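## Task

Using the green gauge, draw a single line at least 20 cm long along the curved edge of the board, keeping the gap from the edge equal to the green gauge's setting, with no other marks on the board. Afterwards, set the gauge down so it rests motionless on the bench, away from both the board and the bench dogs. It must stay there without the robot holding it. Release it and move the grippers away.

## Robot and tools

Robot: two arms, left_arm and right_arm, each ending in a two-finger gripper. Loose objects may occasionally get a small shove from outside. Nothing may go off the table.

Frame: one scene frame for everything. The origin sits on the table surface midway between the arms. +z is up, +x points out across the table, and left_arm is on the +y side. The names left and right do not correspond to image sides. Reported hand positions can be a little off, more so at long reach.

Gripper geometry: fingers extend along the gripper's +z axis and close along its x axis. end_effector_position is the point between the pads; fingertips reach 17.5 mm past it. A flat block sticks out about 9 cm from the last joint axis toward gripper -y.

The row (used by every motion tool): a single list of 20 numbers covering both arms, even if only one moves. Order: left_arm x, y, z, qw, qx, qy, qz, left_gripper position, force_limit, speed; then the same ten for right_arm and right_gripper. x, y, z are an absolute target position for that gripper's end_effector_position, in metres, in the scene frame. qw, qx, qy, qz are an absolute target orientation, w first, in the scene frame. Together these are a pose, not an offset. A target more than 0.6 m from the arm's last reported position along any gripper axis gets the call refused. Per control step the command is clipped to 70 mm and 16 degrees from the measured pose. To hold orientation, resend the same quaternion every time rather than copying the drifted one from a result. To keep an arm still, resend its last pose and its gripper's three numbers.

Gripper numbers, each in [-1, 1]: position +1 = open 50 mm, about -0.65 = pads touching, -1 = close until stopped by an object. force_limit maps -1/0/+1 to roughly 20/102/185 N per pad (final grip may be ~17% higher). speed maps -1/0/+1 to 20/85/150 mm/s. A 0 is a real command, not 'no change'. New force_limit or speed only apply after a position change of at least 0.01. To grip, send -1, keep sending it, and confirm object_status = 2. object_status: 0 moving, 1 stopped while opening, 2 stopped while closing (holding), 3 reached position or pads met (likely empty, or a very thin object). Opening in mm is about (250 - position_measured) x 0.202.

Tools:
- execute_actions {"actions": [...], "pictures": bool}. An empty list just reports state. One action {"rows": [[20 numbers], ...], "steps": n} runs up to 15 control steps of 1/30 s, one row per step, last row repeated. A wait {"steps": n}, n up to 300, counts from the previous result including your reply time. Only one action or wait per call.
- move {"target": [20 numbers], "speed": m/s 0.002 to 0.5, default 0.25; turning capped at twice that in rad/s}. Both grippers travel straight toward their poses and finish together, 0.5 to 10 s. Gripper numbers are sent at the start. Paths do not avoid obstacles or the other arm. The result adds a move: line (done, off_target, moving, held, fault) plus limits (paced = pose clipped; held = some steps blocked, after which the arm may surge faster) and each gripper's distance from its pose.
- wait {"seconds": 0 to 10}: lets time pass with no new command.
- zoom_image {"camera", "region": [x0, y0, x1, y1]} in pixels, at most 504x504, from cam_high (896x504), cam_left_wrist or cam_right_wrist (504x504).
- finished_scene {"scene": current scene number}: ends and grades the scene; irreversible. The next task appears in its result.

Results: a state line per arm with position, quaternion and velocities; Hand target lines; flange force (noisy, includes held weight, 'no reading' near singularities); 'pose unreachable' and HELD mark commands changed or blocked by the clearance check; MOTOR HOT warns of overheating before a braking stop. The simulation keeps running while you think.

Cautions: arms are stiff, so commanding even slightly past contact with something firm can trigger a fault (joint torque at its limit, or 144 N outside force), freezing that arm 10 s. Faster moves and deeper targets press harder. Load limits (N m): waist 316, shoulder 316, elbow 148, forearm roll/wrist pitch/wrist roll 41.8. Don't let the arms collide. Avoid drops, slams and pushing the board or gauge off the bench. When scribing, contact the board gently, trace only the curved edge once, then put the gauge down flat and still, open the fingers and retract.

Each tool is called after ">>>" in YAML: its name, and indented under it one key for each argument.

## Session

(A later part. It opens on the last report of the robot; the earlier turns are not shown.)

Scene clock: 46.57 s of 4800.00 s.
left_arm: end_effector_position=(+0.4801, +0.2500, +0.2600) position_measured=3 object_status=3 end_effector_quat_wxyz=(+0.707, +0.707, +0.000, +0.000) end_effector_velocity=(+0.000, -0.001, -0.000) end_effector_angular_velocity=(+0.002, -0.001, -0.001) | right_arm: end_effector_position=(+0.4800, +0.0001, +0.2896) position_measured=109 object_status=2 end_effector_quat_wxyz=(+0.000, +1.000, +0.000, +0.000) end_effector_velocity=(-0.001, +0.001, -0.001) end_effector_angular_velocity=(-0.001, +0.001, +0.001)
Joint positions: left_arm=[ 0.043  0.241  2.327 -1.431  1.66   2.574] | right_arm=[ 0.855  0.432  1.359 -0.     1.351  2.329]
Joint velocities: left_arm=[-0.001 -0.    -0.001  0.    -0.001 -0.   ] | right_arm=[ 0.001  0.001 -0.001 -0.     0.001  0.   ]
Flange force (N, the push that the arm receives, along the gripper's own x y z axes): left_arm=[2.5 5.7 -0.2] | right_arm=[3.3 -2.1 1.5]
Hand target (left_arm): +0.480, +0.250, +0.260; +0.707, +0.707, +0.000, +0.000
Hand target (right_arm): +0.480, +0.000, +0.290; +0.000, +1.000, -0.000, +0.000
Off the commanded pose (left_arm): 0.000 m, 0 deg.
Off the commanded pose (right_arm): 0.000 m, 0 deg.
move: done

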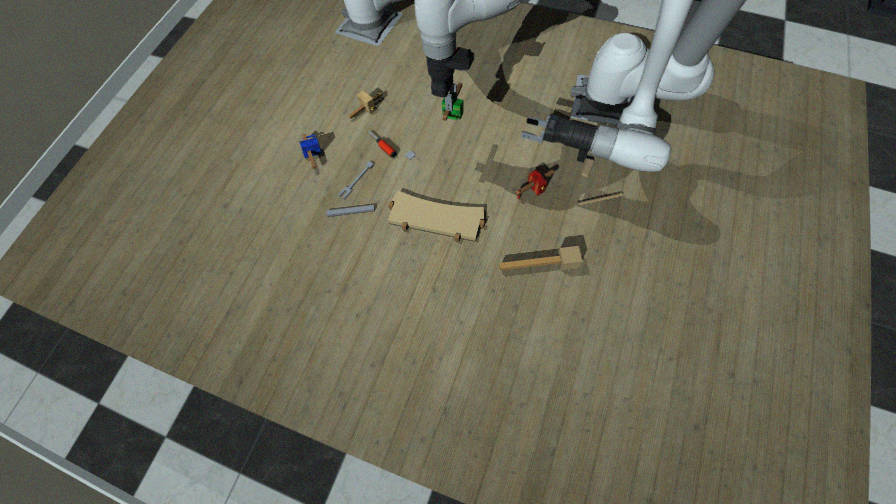

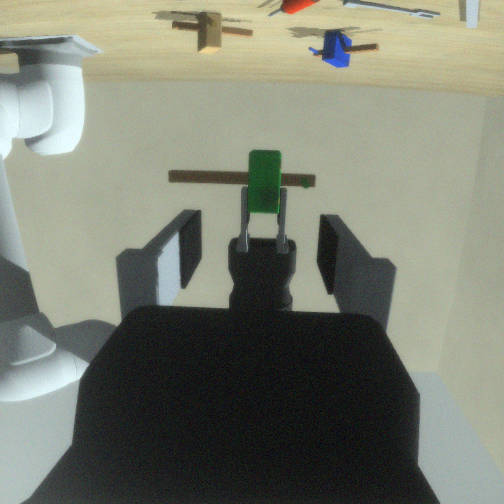

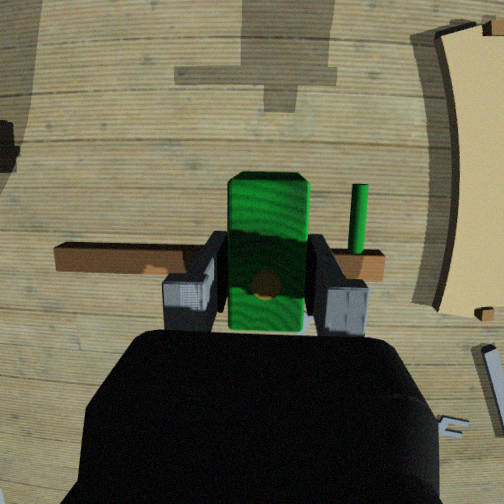

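>>> move:
  target: [0.48,0.075,0.263,0.707,0.707,0,0,0.55,0.5,0,0.48,0.0,0.29,0,1,0,0,-1,0.6,-0.5]
  speed: 0.1

>>> zoom_image:
  camera: "cam_high"
  region: [410,60,530,140]

Scene clock: 51.27 s of 4800.00 s.
left_arm: end_effector_position=(+0.4802, +0.0750, +0.2629) position_measured=70 object_status=3 end_effector_quat_wxyz=(+0.707, +0.707, -0.000, +0.000) end_effector_velocity=(-0.000, -0.000, +0.000) end_effector_angular_velocity=(-0.000, +0.000, -0.001) | right_arm: end_effector_position=(+0.4800, +0.0000, +0.2900) position_measured=109 object_status=2 end_effector_quat_wxyz=(+0.000, +1.000, +0.000, +0.000) end_effector_velocity=(-0.000, +0.000, -0.001) end_effector_angular_velocity=(-0.001, +0.001, +0.001)
Joint positions: left_arm=[-0.351  0.226  2.34  -1.763  1.447  2.578] | right_arm=[ 0.855  0.431  1.359 -0.     1.351  2.328]
Joint velocities: left_arm=[-0.001  0.    -0.    -0.     0.    -0.   ] | right_arm=[ 0.     0.001 -0.    -0.     0.001 -0.   ]
Flange force (N, the push that the arm receives, along the gripper's own x y z axes): left_arm=[0.3 7.7 -0.6] | right_arm=[5.6 -3.0 2.0]
Hand target (left_arm): +0.480, +0.075, +0.263; +0.707, +0.707, -0.000, +0.000
Hand target (right_arm): +0.480, +0.000, +0.290; +0.000, +1.000, -0.000, +0.000
Off the commanded pose (left_arm): 0.000 m, 0 deg.
Off the commanded pose (right_arm): 0.000 m, 0 deg.
move: done

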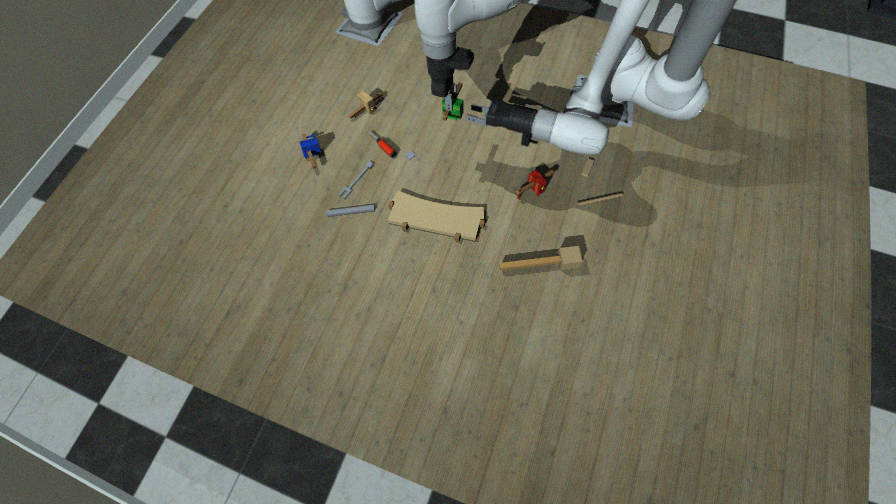

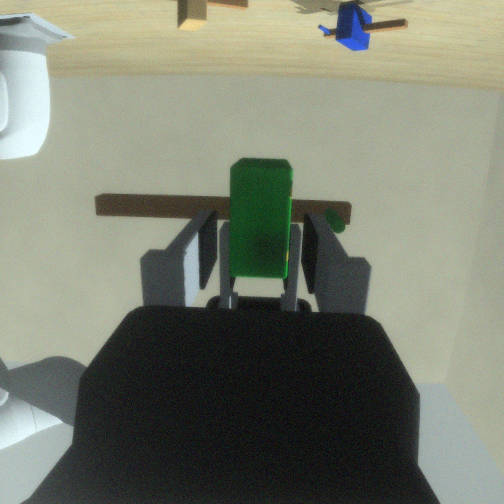

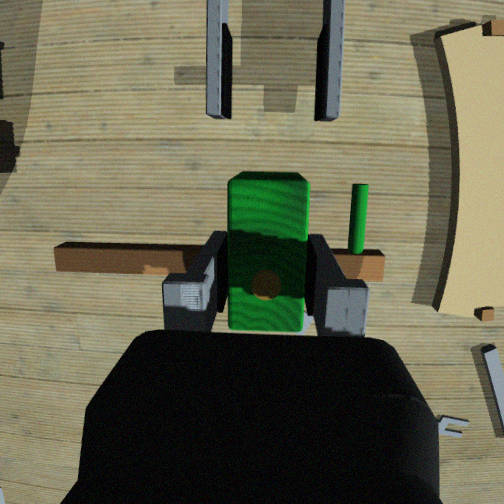

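Region (410, 60, 530, 140) of cam_high's 896x504 image, scaled by 4.200, with more detail than that image has.

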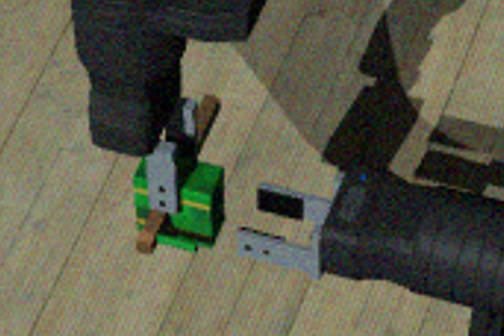

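>>> move:
  target: [0.48,0.035,0.258,0.707,0.707,0,0,0.55,0.5,0,0.48,0.0,0.29,0,1,0,0,-1,0.6,-0.5]
  speed: 0.03

>>> zoom_image:
  camera: "cam_high"
  region: [410,60,530,140]

Scene clock: 54.53 s of 4800.00 s.
left_arm: end_effector_position=(+0.4800, +0.0350, +0.2580) position_measured=70 object_status=3 end_effector_quat_wxyz=(+0.707, +0.707, -0.000, +0.000) end_effector_velocity=(+0.001, +0.000, +0.001) end_effector_angular_velocity=(-0.001, -0.001, +0.000) | right_arm: end_effector_position=(+0.4800, +0.0000, +0.2900) position_measured=109 object_status=2 end_effector_quat_wxyz=(-0.000, +1.000, -0.000, +0.000) end_effector_velocity=(+0.000, -0.000, +0.001) end_effector_angular_velocity=(+0.001, -0.001, -0.002)
Joint positions: left_arm=[-0.437  0.244  2.329 -1.838  1.404  2.596] | right_arm=[0.855 0.431 1.359 0.    1.351 2.328]
Joint velocities: left_arm=[ 0.001 -0.    -0.002  0.     0.    -0.001] | right_arm=[-0.    -0.001 -0.     0.    -0.     0.002]
Flange force (N, the push that the arm receives, along the gripper's own x y z axes): left_arm=[2.8 7.5 -1.7] | right_arm=[5.2 -1.7 1.4]
Hand target (left_arm): +0.480, +0.035, +0.258; +0.707, +0.707, -0.000, +0.000
Hand target (right_arm): +0.480, -0.000, +0.290; +0.000, +1.000, -0.000, -0.000
Off the commanded pose (left_arm): 0.000 m, 0 deg.
Off the commanded pose (right_arm): 0.000 m, 0 deg.
move: done

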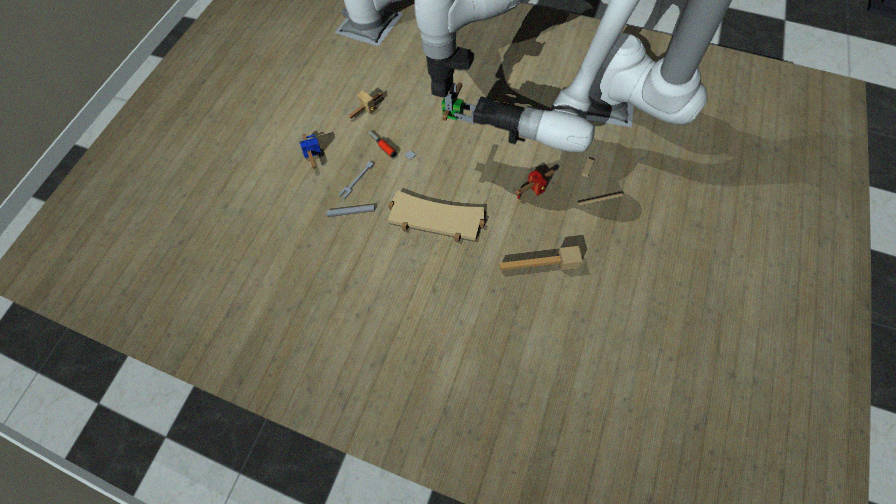

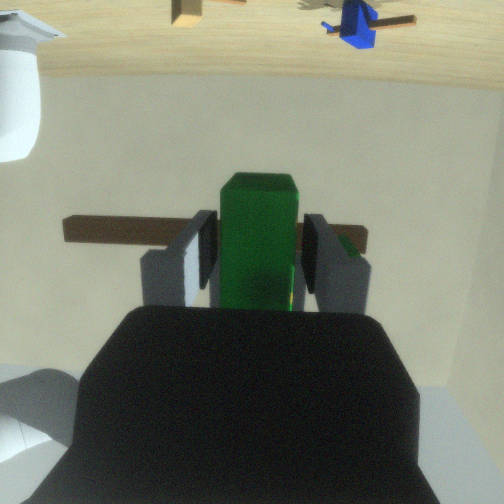

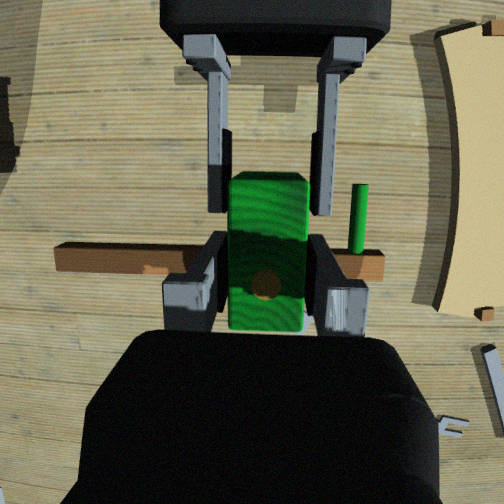

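Region (410, 60, 530, 140) of cam_high's 896x504 image, scaled by 4.200, with more detail than that image has.

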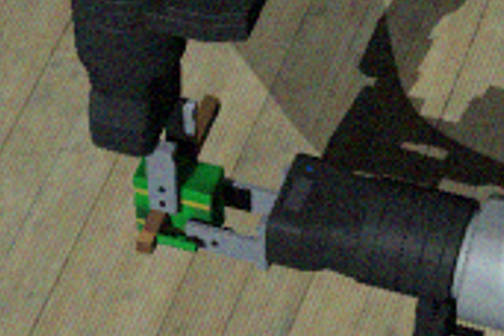

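>>> move:
  target: [0.4775,0.023,0.258,0.707,0.707,0,0,0.55,0.5,0,0.48,0.0,0.29,0,1,0,0,-1,0.6,-0.5]
  speed: 0.01

>>> move:
  target: [0.4775,0.023,0.258,0.707,0.707,0,0,-1,1,-0.5,0.48,0.0,0.29,0,1,0,0,-1,0.6,-0.5]

Scene clock: 57.47 s of 4800.00 s.
left_arm: end_effector_position=(+0.4775, +0.0230, +0.2580) position_measured=70 object_status=3 end_effector_quat_wxyz=(+0.707, +0.707, -0.000, +0.000) end_effector_velocity=(+0.000, +0.000, +0.000) end_effector_angular_velocity=(-0.000, -0.000, +0.002) | right_arm: end_effector_position=(+0.4800, +0.0000, +0.2900) position_measured=109 object_status=2 end_effector_quat_wxyz=(-0.000, +1.000, -0.000, +0.000) end_effector_velocity=(+0.000, -0.000, +0.000) end_effector_angular_velocity=(+0.001, -0.001, +0.000)
Joint positions: left_arm=[-0.464  0.245  2.328 -1.862  1.39   2.6  ] | right_arm=[0.855 0.431 1.359 0.    1.351 2.328]
Joint velocities: left_arm=[ 0.001 -0.001  0.    -0.001 -0.    -0.   ] | right_arm=[-0.    -0.    -0.    -0.    -0.001 -0.   ]
Flange force (N, the push that the arm receives, along the gripper's own x y z axes): left_arm=[1.5 3.4 5.7] | right_arm=[4.4 -1.4 1.2]
Hand target (left_arm): +0.478, +0.023, +0.258; +0.707, +0.707, -0.000, +0.000
Hand target (right_arm): +0.480, +0.000, +0.290; +0.000, +1.000, -0.000, -0.000
Off the commanded pose (left_arm): 0.000 m, 0 deg.
Off the commanded pose (right_arm): 0.000 m, 0 deg.
move: done

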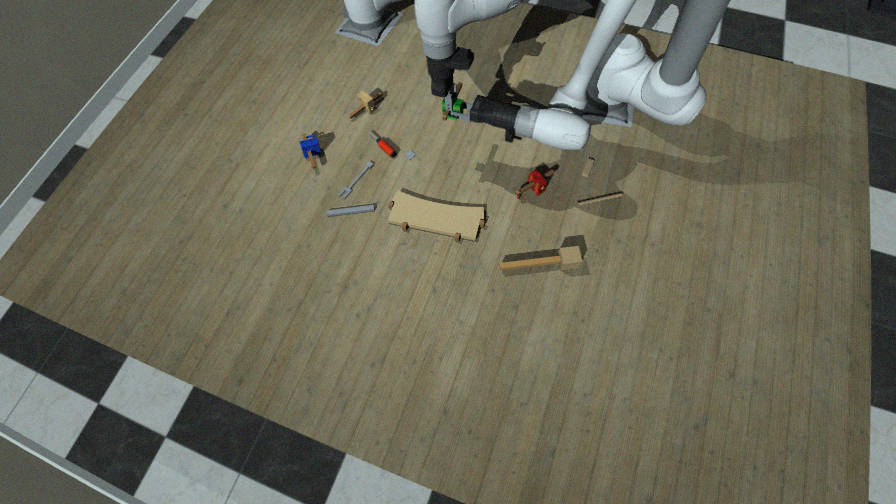

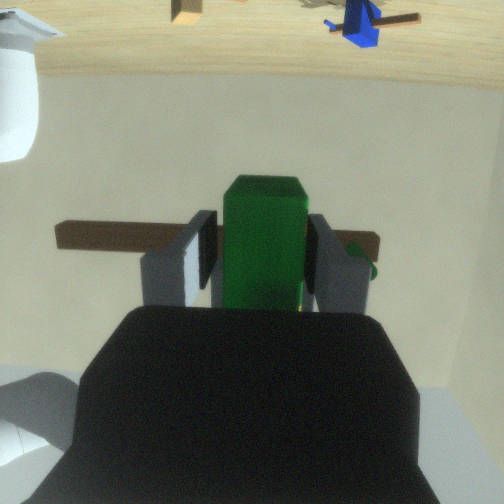

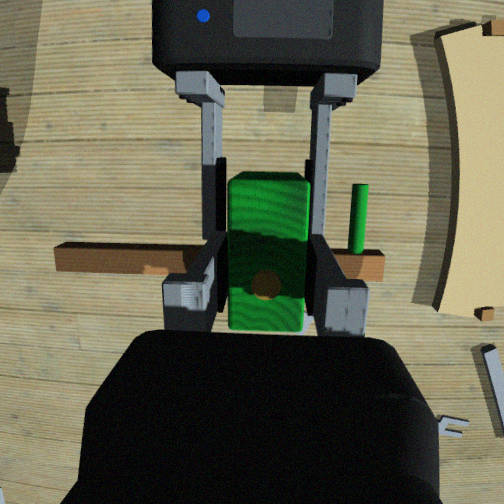

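Scene clock: 58.17 s of 4800.00 s.
left_arm: end_effector_position=(+0.4775, +0.0230, +0.2580) position_measured=109 object_status=2 end_effector_quat_wxyz=(+0.707, +0.707, +0.000, +0.000) end_effector_velocity=(-0.000, +0.000, +0.000) end_effector_angular_velocity=(-0.000, +0.001, -0.000) | right_arm: end_effector_position=(+0.4799, +0.0000, +0.2901) position_measured=109 object_status=2 end_effector_quat_wxyz=(-0.000, +1.000, +0.000, +0.000) end_effector_velocity=(+0.000, -0.000, -0.001) end_effector_angular_velocity=(-0.001, +0.001, -0.001)
Joint positions: left_arm=[-0.464  0.245  2.328 -1.862  1.39   2.6  ] | right_arm=[0.855 0.431 1.359 0.    1.351 2.328]
Joint velocities: left_arm=[ 0.    -0.     0.     0.     0.    -0.001] | right_arm=[-0.     0.001  0.    -0.     0.     0.001]
Flange force (N, the push that the arm receives, along the gripper's own x y z axes): left_arm=[54.9 -3.4 -7.5] | right_arm=[-47.6 1.7 -6.1]
Hand target (left_arm): +0.478, +0.023, +0.258; +0.707, +0.707, +0.000, +0.000
Hand target (right_arm): +0.480, -0.000, +0.290; -0.000, +1.000, +0.000, -0.000
Off the commanded pose (left_arm): 0.000 m, 0 deg.
Off the commanded pose (right_arm): 0.000 m, 0 deg.
move: done

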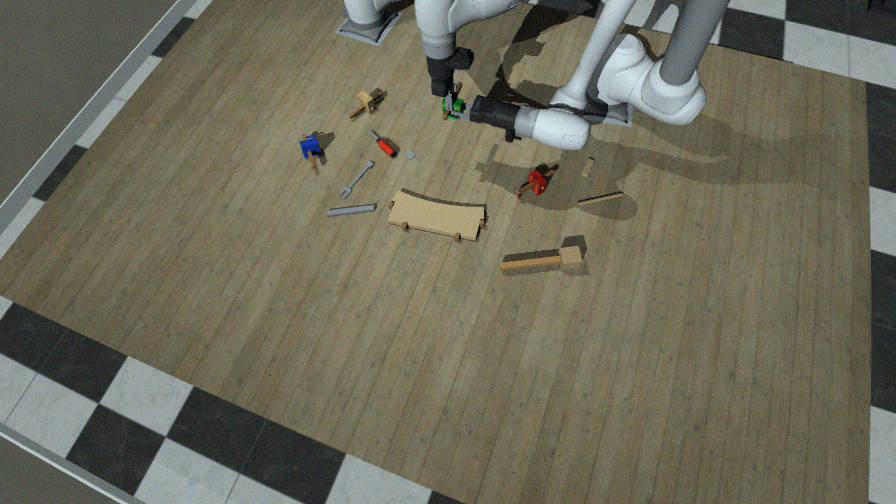

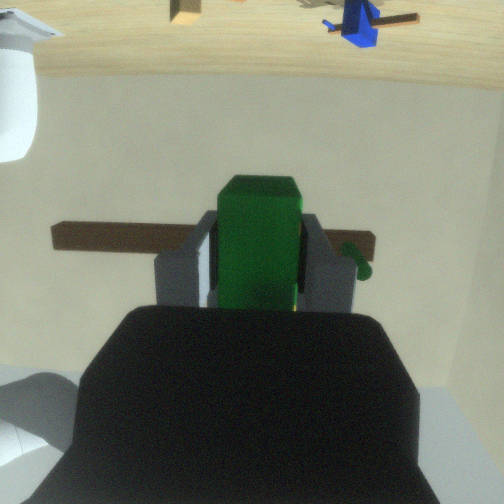

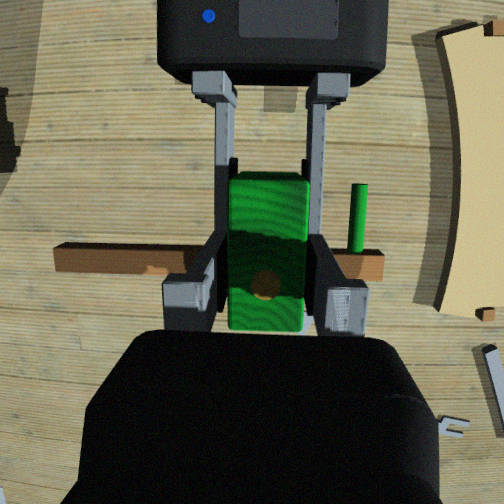

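Over-corrected (55 N); release the right promptly.

>>> move:
  target: [0.4775,0.023,0.258,0.707,0.707,0,0,-1,1,-0.5,0.48,0.0,0.29,0,1,0,0,1,0,0]

>>> move:
  target: [0.4775,0.023,0.258,0.707,0.707,0,0,-1,1,-0.5,0.48,0.0,0.38,0,1,0,0,1,0,0]
  speed: 0.1

>>> move:
  target: [0.50,0.10,0.25,0.707,0.707,0,0,-1,1,-0.5,0.35,-0.35,0.38,0,1,0,0,1,0,0]
  speed: 0.2

>>> move:
  target: [0.56,0.03,0.13,0,1,0,0,-1,1,-0.5,0.35,-0.35,0.38,0,1,0,0,1,0,0]
  speed: 0.15

Scene clock: 60.60 s of 4800.00 s.
left_arm: end_effector_position=(+0.4775, +0.0230, +0.2580) position_measured=109 object_status=2 end_effector_quat_wxyz=(+0.707, +0.707, +0.000, -0.000) end_effector_velocity=(-0.001, +0.000, +0.001) end_effector_angular_velocity=(-0.002, -0.001, -0.001) | right_arm: end_effector_position=(+0.4800, -0.0000, +0.2900) position_measured=3 object_status=3 end_effector_quat_wxyz=(+0.000, +1.000, -0.000, -0.000) end_effector_velocity=(+0.001, -0.000, -0.001) end_effector_angular_velocity=(+0.000, +0.000, -0.000)
Joint positions: left_arm=[-0.464  0.245  2.328 -1.862  1.39   2.599] | right_arm=[ 0.854  0.432  1.359 -0.     1.351  2.329]
Joint velocities: left_arm=[ 0.    -0.     0.    -0.     0.002  0.001] | right_arm=[-0.001  0.001  0.     0.    -0.001 -0.001]
Flange force (N, the push that the arm receives, along the gripper's own x y z axes): left_arm=[1.0 5.2 -0.3] | right_arm=[5.2 -2.2 1.2]
Hand target (left_arm): +0.478, +0.023, +0.258; +0.707, +0.707, +0.000, -0.000
Hand target (right_arm): +0.480, -0.000, +0.290; +0.000, +1.000, -0.000, -0.000
Off the commanded pose (left_arm): 0.000 m, 0 deg.
Off the commanded pose (right_arm): 0.000 m, 0 deg.
move: done

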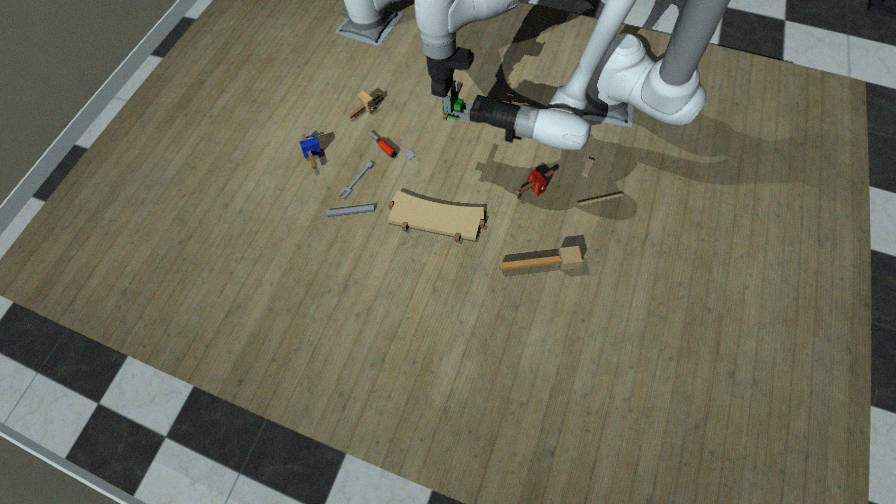

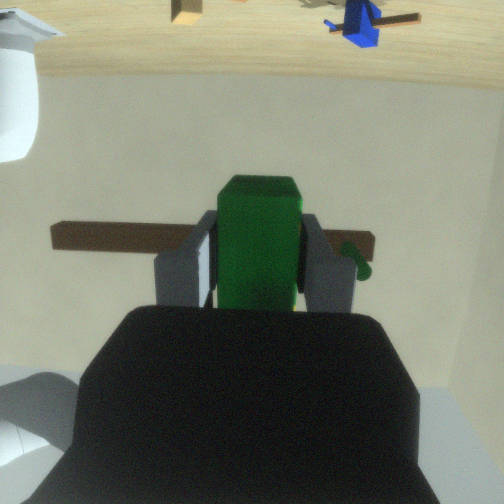

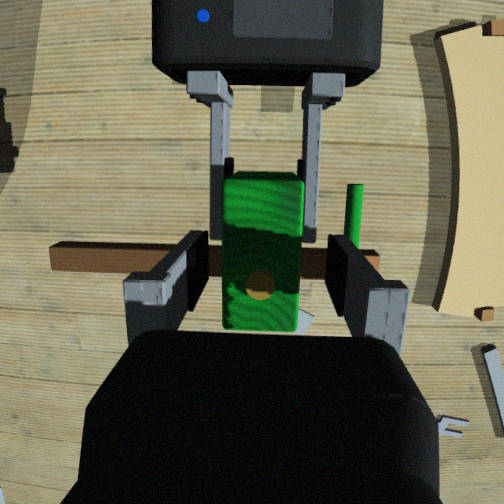

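Scene clock: 61.83 s of 4800.00 s.
left_arm: end_effector_position=(+0.4775, +0.0230, +0.2580) position_measured=109 object_status=2 end_effector_quat_wxyz=(+0.707, +0.707, +0.000, -0.000) end_effector_velocity=(+0.001, +0.000, -0.000) end_effector_angular_velocity=(+0.002, +0.000, +0.001) | right_arm: end_effector_position=(+0.4800, +0.0001, +0.3801) position_measured=3 object_status=3 end_effector_quat_wxyz=(-0.000, +1.000, -0.000, +0.000) end_effector_velocity=(+0.000, -0.000, -0.000) end_effector_angular_velocity=(-0.001, +0.000, -0.000)
Joint positions: left_arm=[-0.464  0.245  2.328 -1.862  1.39   2.599] | right_arm=[0.855 0.41  1.227 0.    1.504 2.328]
Joint velocities: left_arm=[ 0.001  0.    -0.001  0.001 -0.002 -0.001] | right_arm=[-0.     0.001 -0.001 -0.001  0.001  0.   ]
Flange force (N, the push that the arm receives, along the gripper's own x y z axes): left_arm=[1.5 3.8 -1.8] | right_arm=[4.4 -2.6 -0.7]
Hand target (left_arm): +0.477, +0.023, +0.258; +0.707, +0.707, +0.000, -0.000
Hand target (right_arm): +0.480, +0.000, +0.380; +0.000, +1.000, -0.000, +0.000
Off the commanded pose (left_arm): 0.000 m, 0 deg.
Off the commanded pose (right_arm): 0.000 m, 0 deg.
move: done

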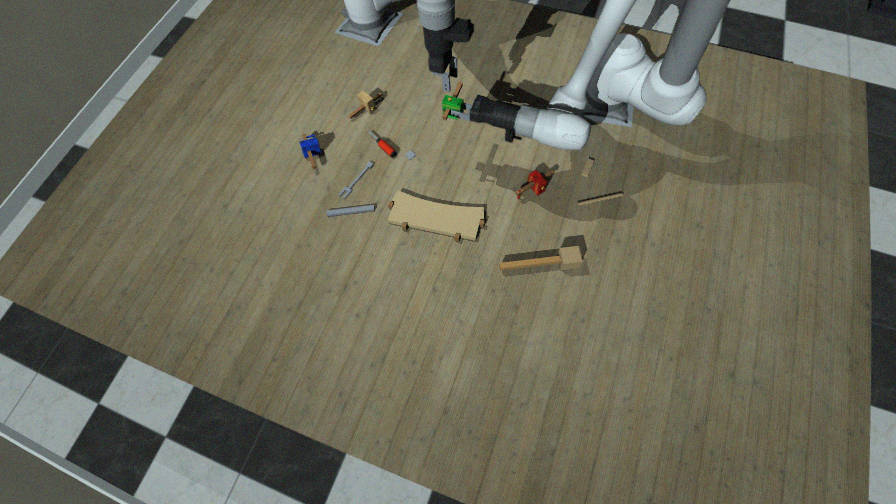

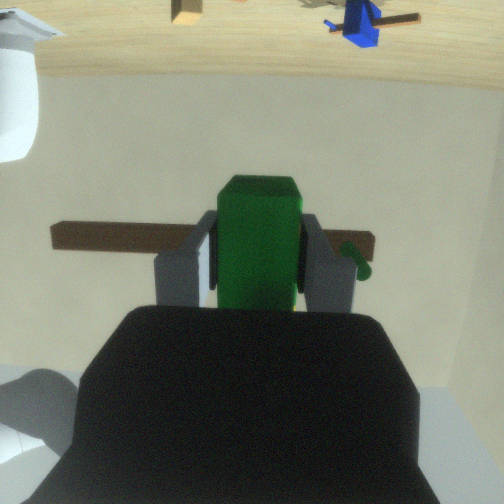

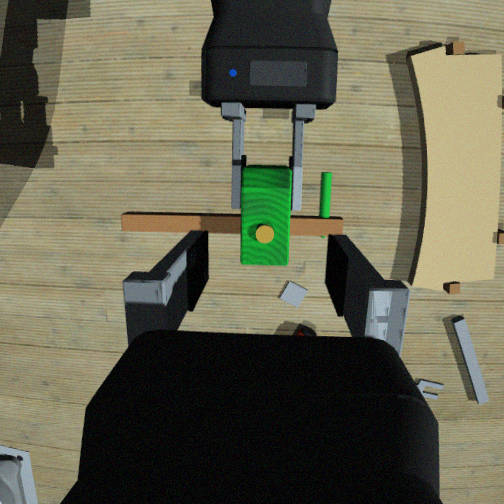

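Scene clock: 64.07 s of 4800.00 s.
left_arm: end_effector_position=(+0.4999, +0.1000, +0.2500) position_measured=109 object_status=2 end_effector_quat_wxyz=(+0.707, +0.707, +0.000, -0.000) end_effector_velocity=(+0.001, +0.001, -0.000) end_effector_angular_velocity=(+0.001, +0.001, +0.004) | right_arm: end_effector_position=(+0.3501, -0.3502, +0.3805) position_measured=3 object_status=3 end_effector_quat_wxyz=(+0.000, +1.000, +0.000, -0.000) end_effector_velocity=(-0.000, +0.000, -0.000) end_effector_angular_velocity=(+0.000, +0.001, +0.002)
Joint positions: left_arm=[-0.288  0.27   2.317 -1.711  1.484  2.593] | right_arm=[ 0.513 -0.107  1.829  0.     1.419  1.987]
Joint velocities: left_arm=[ 0.002  0.001  0.    -0.002 -0.002 -0.001] | right_arm=[ 0.    -0.     0.     0.001  0.    -0.002]
Flange force (N, the push that the arm receives, along the gripper's own x y z axes): left_arm=[2.0 2.1 0.8] | right_arm=[4.4 1.9 0.7]
Hand target (left_arm): +0.500, +0.100, +0.250; +0.707, +0.707, +0.000, -0.000
Hand target (right_arm): +0.350, -0.350, +0.380; -0.000, +1.000, +0.000, -0.000
Off the commanded pose (left_arm): 0.000 m, 0 deg.
Off the commanded pose (right_arm): 0.001 m, 0 deg.
move: done

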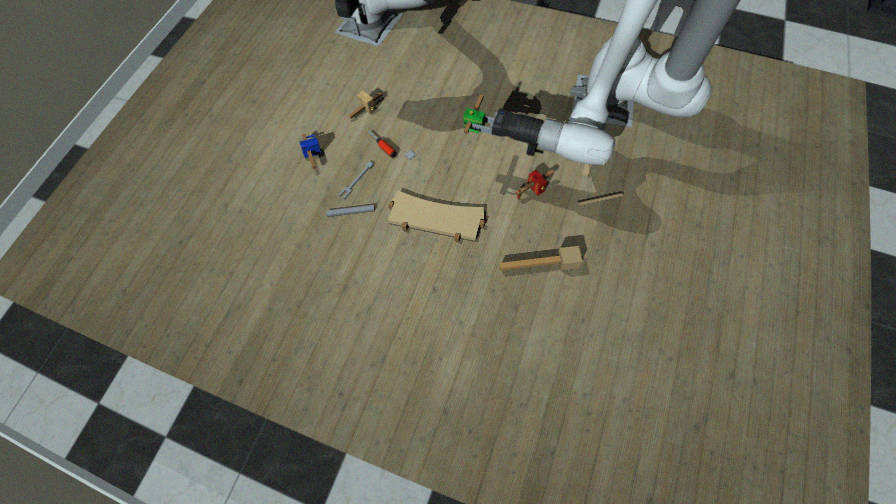

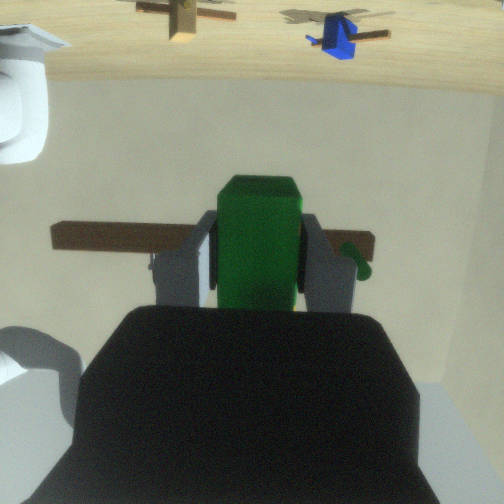

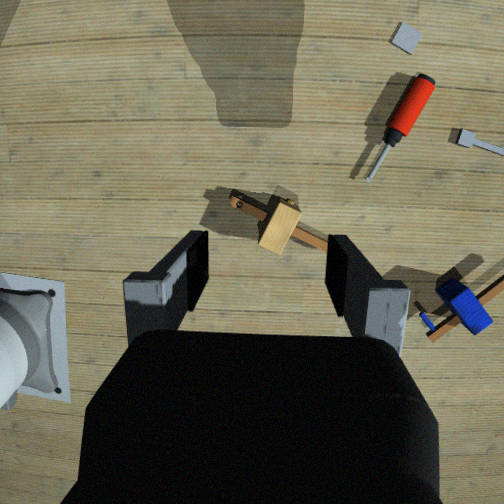

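Scene clock: 69.60 s of 4800.00 s.
left_arm: end_effector_position=(+0.5601, +0.0304, +0.1297) position_measured=109 object_status=2 end_effector_quat_wxyz=(-0.001, +1.000, +0.001, +0.000) end_effector_velocity=(+0.001, +0.000, -0.000) end_effector_angular_velocity=(+0.000, -0.000, +0.001) | right_arm: end_effector_position=(+0.3500, -0.3500, +0.3800) position_measured=3 object_status=3 end_effector_quat_wxyz=(-0.000, +1.000, -0.000, -0.000) end_effector_velocity=(-0.000, -0.001, -0.001) end_effector_angular_velocity=(-0.001, +0.002, -0.000)
Joint positions: left_arm=[-0.877  0.346  1.797  0.002  1.001  0.813] | right_arm=[ 0.513 -0.107  1.83   0.     1.418  1.987]
Joint velocities: left_arm=[ 0.001  0.001 -0.     0.    -0.    -0.001] | right_arm=[-0.001  0.001  0.    -0.     0.002 -0.001]
Flange force (N, the push that the arm receives, along the gripper's own x y z axes): left_arm=[0.0 -1.7 -5.8] | right_arm=[3.5 1.3 0.4]
Hand target (left_arm): +0.560, +0.030, +0.130; -0.001, +1.000, +0.001, +0.000
Hand target (right_arm): +0.350, -0.350, +0.380; -0.000, +1.000, +0.000, +0.000
Off the commanded pose (left_arm): 0.001 m, 0 deg.
Off the commanded pose (right_arm): 0.000 m, 0 deg.
move: done

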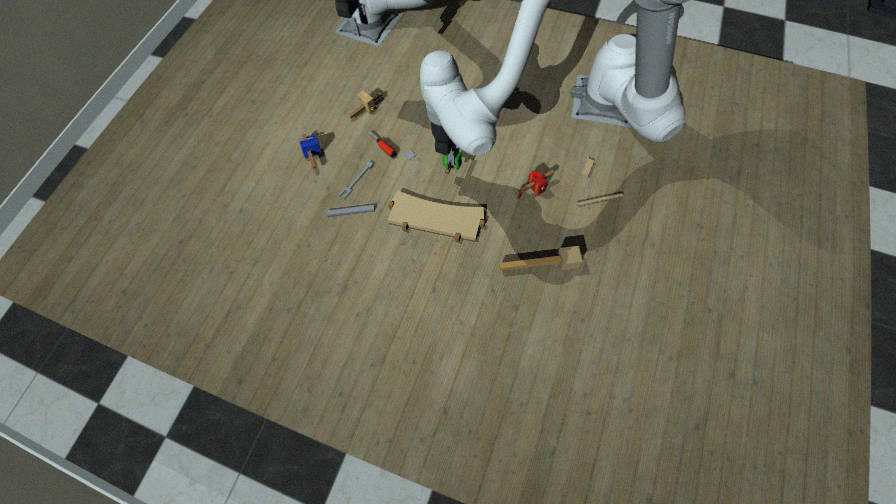

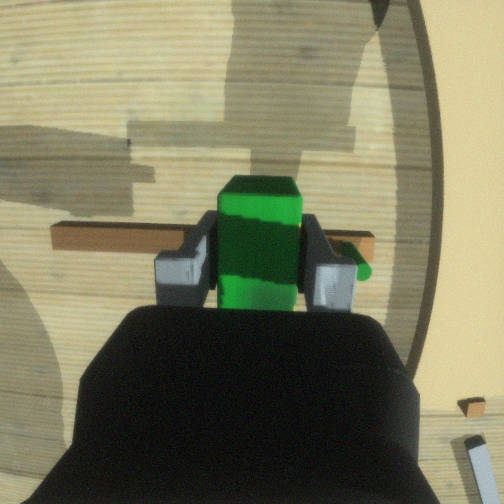

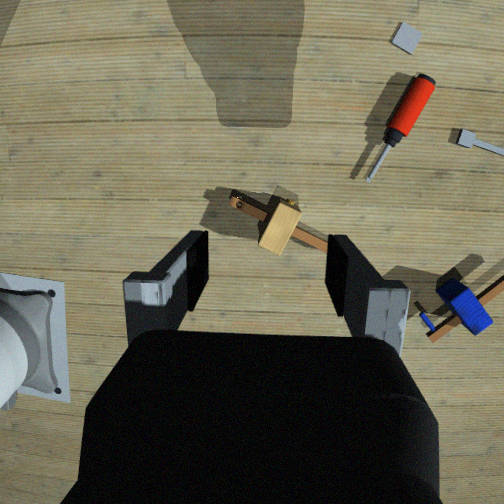

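>>> execute_actions:
  actions: []

Scene clock: 73.83 s of 4800.00 s.
left_arm: end_effector_position=(+0.5600, +0.0304, +0.1296) position_measured=109 object_status=2 end_effector_quat_wxyz=(-0.001, +1.000, +0.001, +0.000) end_effector_velocity=(+0.000, +0.000, +0.001) end_effector_angular_velocity=(-0.000, -0.001, -0.001) | right_arm: end_effector_position=(+0.3500, -0.3500, +0.3800) position_measured=3 object_status=3 end_effector_quat_wxyz=(+0.000, +1.000, +0.000, -0.000) end_effector_velocity=(+0.000, +0.000, +0.000) end_effector_angular_velocity=(+0.000, +0.000, +0.001)
Joint positions: left_arm=[-0.877  0.346  1.796  0.002  1.001  0.813] | right_arm=[ 0.513 -0.107  1.83  -0.     1.418  1.987]
Joint velocities: left_arm=[ 0.    -0.001 -0.     0.     0.001  0.001] | right_arm=[-0.     0.    -0.     0.     0.    -0.001]
Flange force (N, the push that the arm receives, along the gripper's own x y z axes): left_arm=[2.4 1.0 -3.0] | right_arm=[2.7 0.7 -0.6]
Hand target (left_arm): +0.560, +0.030, +0.130; -0.001, +1.000, +0.001, +0.000
Hand target (right_arm): +0.350, -0.350, +0.380; -0.000, +1.000, +0.000, +0.000
Off the commanded pose (left_arm): 0.001 m, 0 deg.
Off the commanded pose (right_arm): 0.000 m, 0 deg.
Steps of this call (steps 1 to 90: nothing new was sent; then 1.23 s passed at rest). Readings (end_effector_position | what the end effector reports):
1: left_arm (+0.5601, +0.0304, +0.1297) | right_arm (+0.3500, -0.3500, +0.3800) | left_arm position_measured=109 object_status=2 | right_arm position_measured=3 object_status=3
2: left_arm (+0.5601, +0.0304, +0.1297) | right_arm (+0.3500, -0.3500, +0.3800) | left_arm position_measured=109 object_status=2 | right_arm position_measured=3 object_status=3
4: left_arm (+0.5601, +0.0304, +0.1297) | right_arm (+0.3500, -0.3500, +0.3800) | left_arm position_measured=109 object_status=2 | right_arm position_measured=3 object_status=3
8: left_arm (+0.5601, +0.0304, +0.1297) | right_arm (+0.3500, -0.3500, +0.3800) | left_arm position_measured=109 object_status=2 | right_arm position_measured=3 object_status=3
90: the state above

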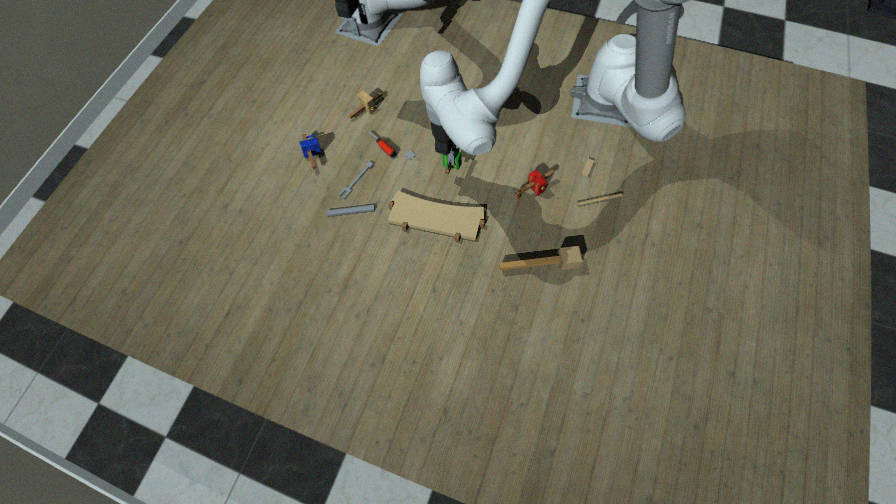

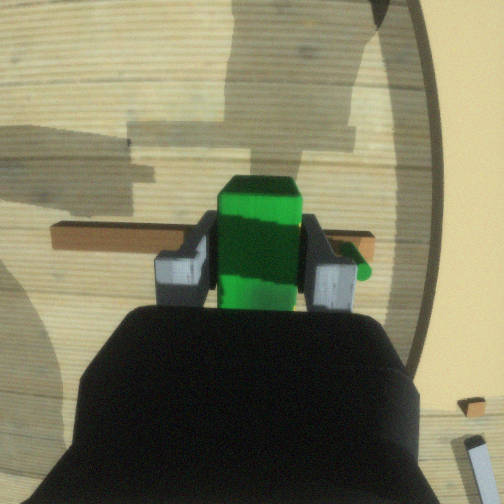

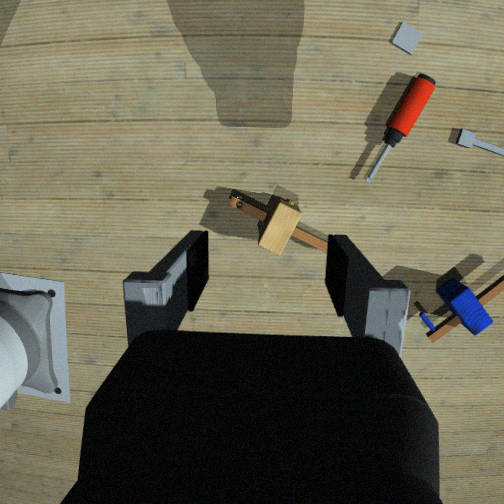

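>>> move:
  target: [0.575,-0.05,0.075,0,1,0,0,-1,1,-0.5,0.35,-0.35,0.38,0,1,0,0,1,0,0]
  speed: 0.05

Scene clock: 76.87 s of 4800.00 s.
left_arm: end_effector_position=(+0.5751, -0.0499, +0.0750) position_measured=109 object_status=2 end_effector_quat_wxyz=(-0.000, +1.000, +0.000, +0.000) end_effector_velocity=(+0.001, -0.001, +0.001) end_effector_angular_velocity=(-0.001, -0.001, -0.002) | right_arm: end_effector_position=(+0.3500, -0.3500, +0.3800) position_measured=3 object_status=3 end_effector_quat_wxyz=(+0.000, +1.000, +0.000, -0.000) end_effector_velocity=(+0.001, -0.000, -0.000) end_effector_angular_velocity=(+0.001, -0.001, -0.003)
Joint positions: left_arm=[-0.941  0.484  1.702  0.     0.956  0.752] | right_arm=[ 0.513 -0.107  1.83  -0.     1.418  1.987]
Joint velocities: left_arm=[-0.     0.    -0.002  0.     0.     0.001] | right_arm=[-0.001  0.     0.     0.    -0.002  0.002]
Flange force (N, the push that the arm receives, along the gripper's own x y z axes): left_arm=[0.5 2.0 -5.2] | right_arm=[3.4 1.8 0.8]
Hand target (left_arm): +0.575, -0.050, +0.075; -0.000, +1.000, -0.000, +0.000
Hand target (right_arm): +0.350, -0.350, +0.380; +0.000, +1.000, -0.000, +0.000
Off the commanded pose (left_arm): 0.000 m, 0 deg.
Off the commanded pose (right_arm): 0.000 m, 0 deg.
move: done

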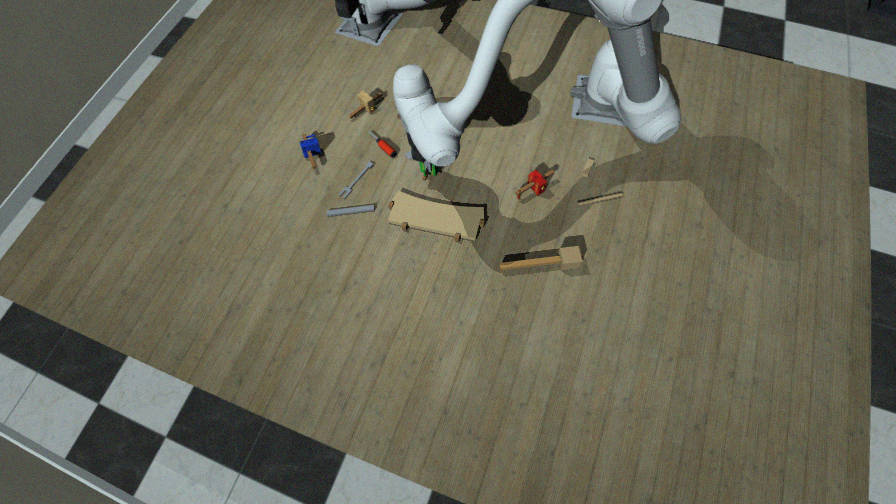

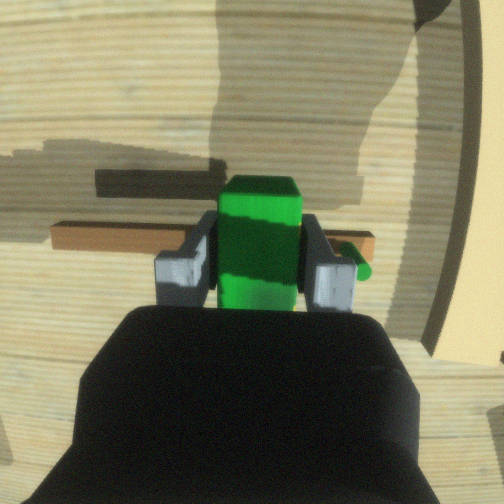

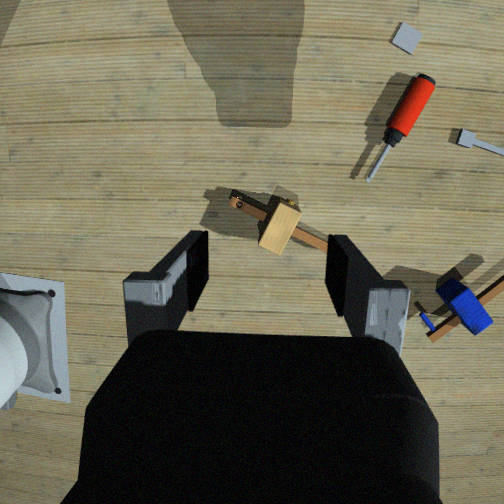

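>>> move:
  target: [0.61,-0.055,0.07,0,0.9972,-0.075,0,-1,1,-0.5,0.35,-0.35,0.38,0,1,0,0,1,0,0]
  speed: 0.03

Scene clock: 81.30 s of 4800.00 s.
left_arm: end_effector_position=(+0.6100, -0.0550, +0.0700) position_measured=109 object_status=2 end_effector_quat_wxyz=(+0.000, +0.997, -0.075, -0.000) end_effector_velocity=(+0.000, +0.000, +0.001) end_effector_angular_velocity=(-0.001, -0.001, -0.001) | right_arm: end_effector_position=(+0.3500, -0.3500, +0.3800) position_measured=3 object_status=3 end_effector_quat_wxyz=(+0.000, +1.000, +0.000, -0.000) end_effector_velocity=(+0.001, +0.000, -0.001) end_effector_angular_velocity=(-0.001, -0.000, +0.001)
Joint positions: left_arm=[-0.916  0.523  1.648 -0.     0.971  0.928] | right_arm=[ 0.513 -0.107  1.83   0.     1.418  1.987]
Joint velocities: left_arm=[ 0.001 -0.001  0.     0.    -0.     0.001] | right_arm=[-0.     0.001 -0.    -0.001 -0.001 -0.001]
Flange force (N, the push that the arm receives, along the gripper's own x y z axes): left_arm=[-2.1 -1.5 -4.9] | right_arm=[4.6 0.1 0.3]
Hand target (left_arm): +0.610, -0.055, +0.070; +0.000, +0.997, -0.075, -0.000
Hand target (right_arm): +0.350, -0.350, +0.380; +0.000, +1.000, -0.000, +0.000
Off the commanded pose (left_arm): 0.000 m, 0 deg.
Off the commanded pose (right_arm): 0.000 m, 0 deg.
move: done

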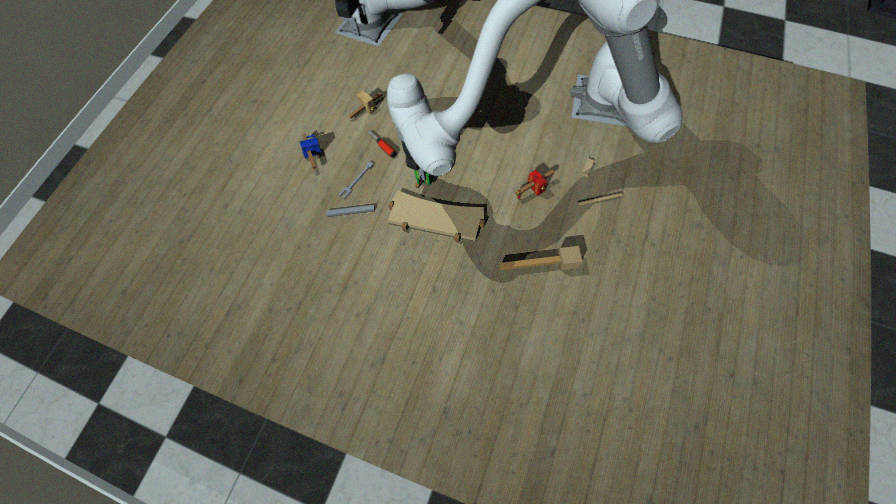

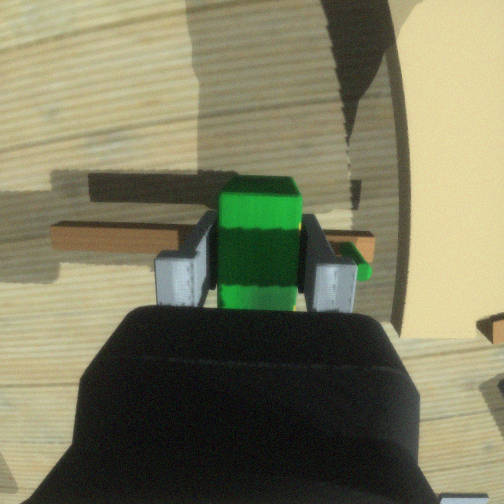

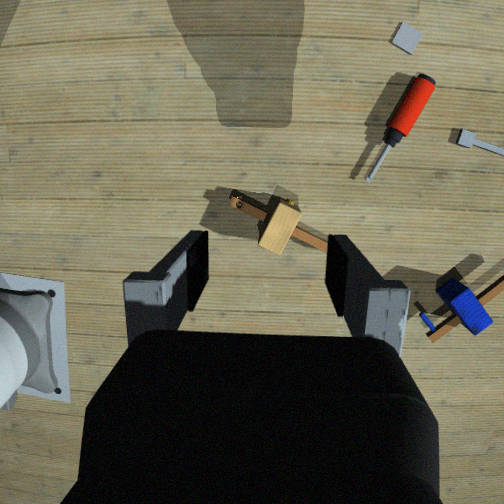

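>>> move:
  target: [0.645,-0.060,0.059,0,0.9972,-0.075,0,-1,1,-0.5,0.35,-0.35,0.38,0,1,0,0,1,0,0]
  speed: 0.012

Scene clock: 85.53 s of 4800.00 s.
left_arm: end_effector_position=(+0.6450, -0.0600, +0.0590) position_measured=109 object_status=2 end_effector_quat_wxyz=(+0.000, +0.997, -0.075, -0.000) end_effector_velocity=(+0.001, -0.000, +0.001) end_effector_angular_velocity=(-0.001, -0.001, -0.000) | right_arm: end_effector_position=(+0.3500, -0.3500, +0.3800) position_measured=3 object_status=3 end_effector_quat_wxyz=(+0.000, +1.000, +0.000, -0.000) end_effector_velocity=(+0.001, -0.000, +0.000) end_effector_angular_velocity=(+0.001, -0.002, -0.002)
Joint positions: left_arm=[-0.889  0.572  1.588 -0.     0.981  0.955] | right_arm=[ 0.513 -0.107  1.83  -0.     1.418  1.987]
Joint velocities: left_arm=[ 0.001 -0.    -0.001 -0.    -0.001  0.001] | right_arm=[-0.001 -0.001 -0.     0.    -0.002  0.001]
Flange force (N, the push that the arm receives, along the gripper's own x y z axes): left_arm=[6.4 2.9 -2.2] | right_arm=[3.4 3.7 -0.2]
Hand target (left_arm): +0.645, -0.060, +0.059; +0.000, +0.997, -0.075, -0.000
Hand target (right_arm): +0.350, -0.350, +0.380; +0.000, +1.000, -0.000, +0.000
Off the commanded pose (left_arm): 0.000 m, 0 deg.
Off the commanded pose (right_arm): 0.000 m, 0 deg.
move: done

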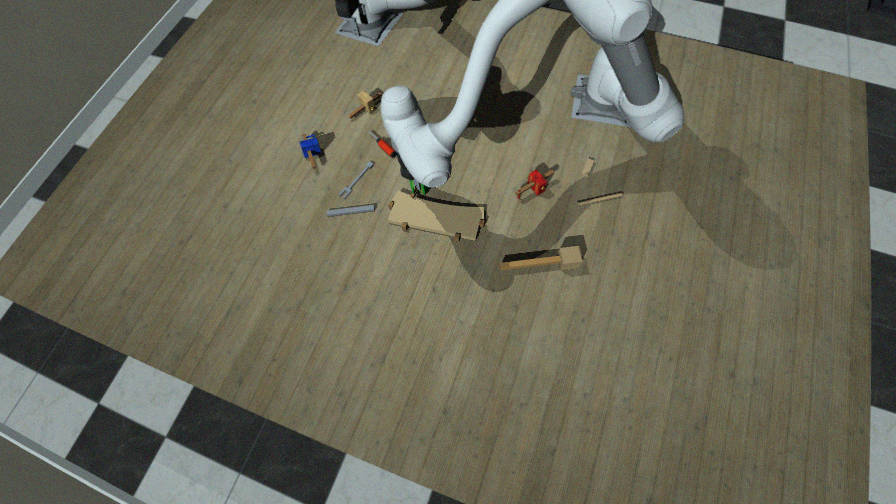

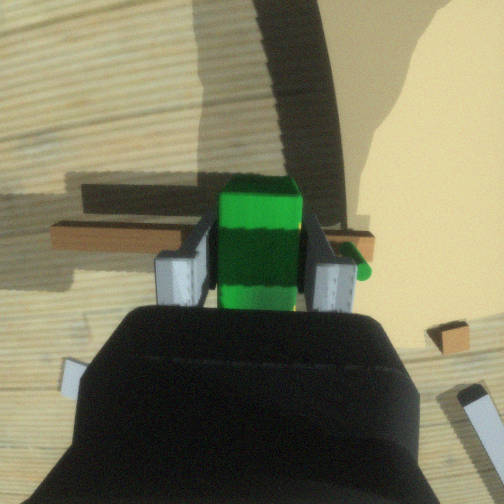

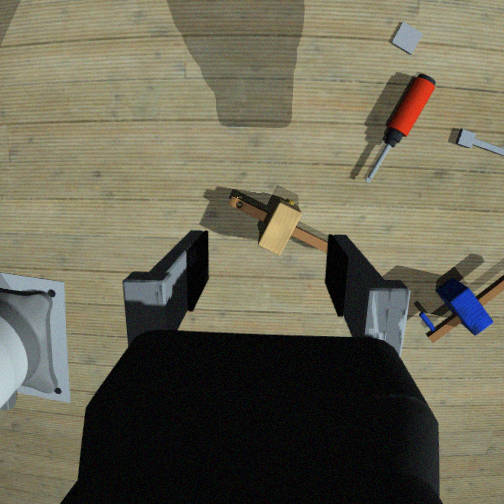

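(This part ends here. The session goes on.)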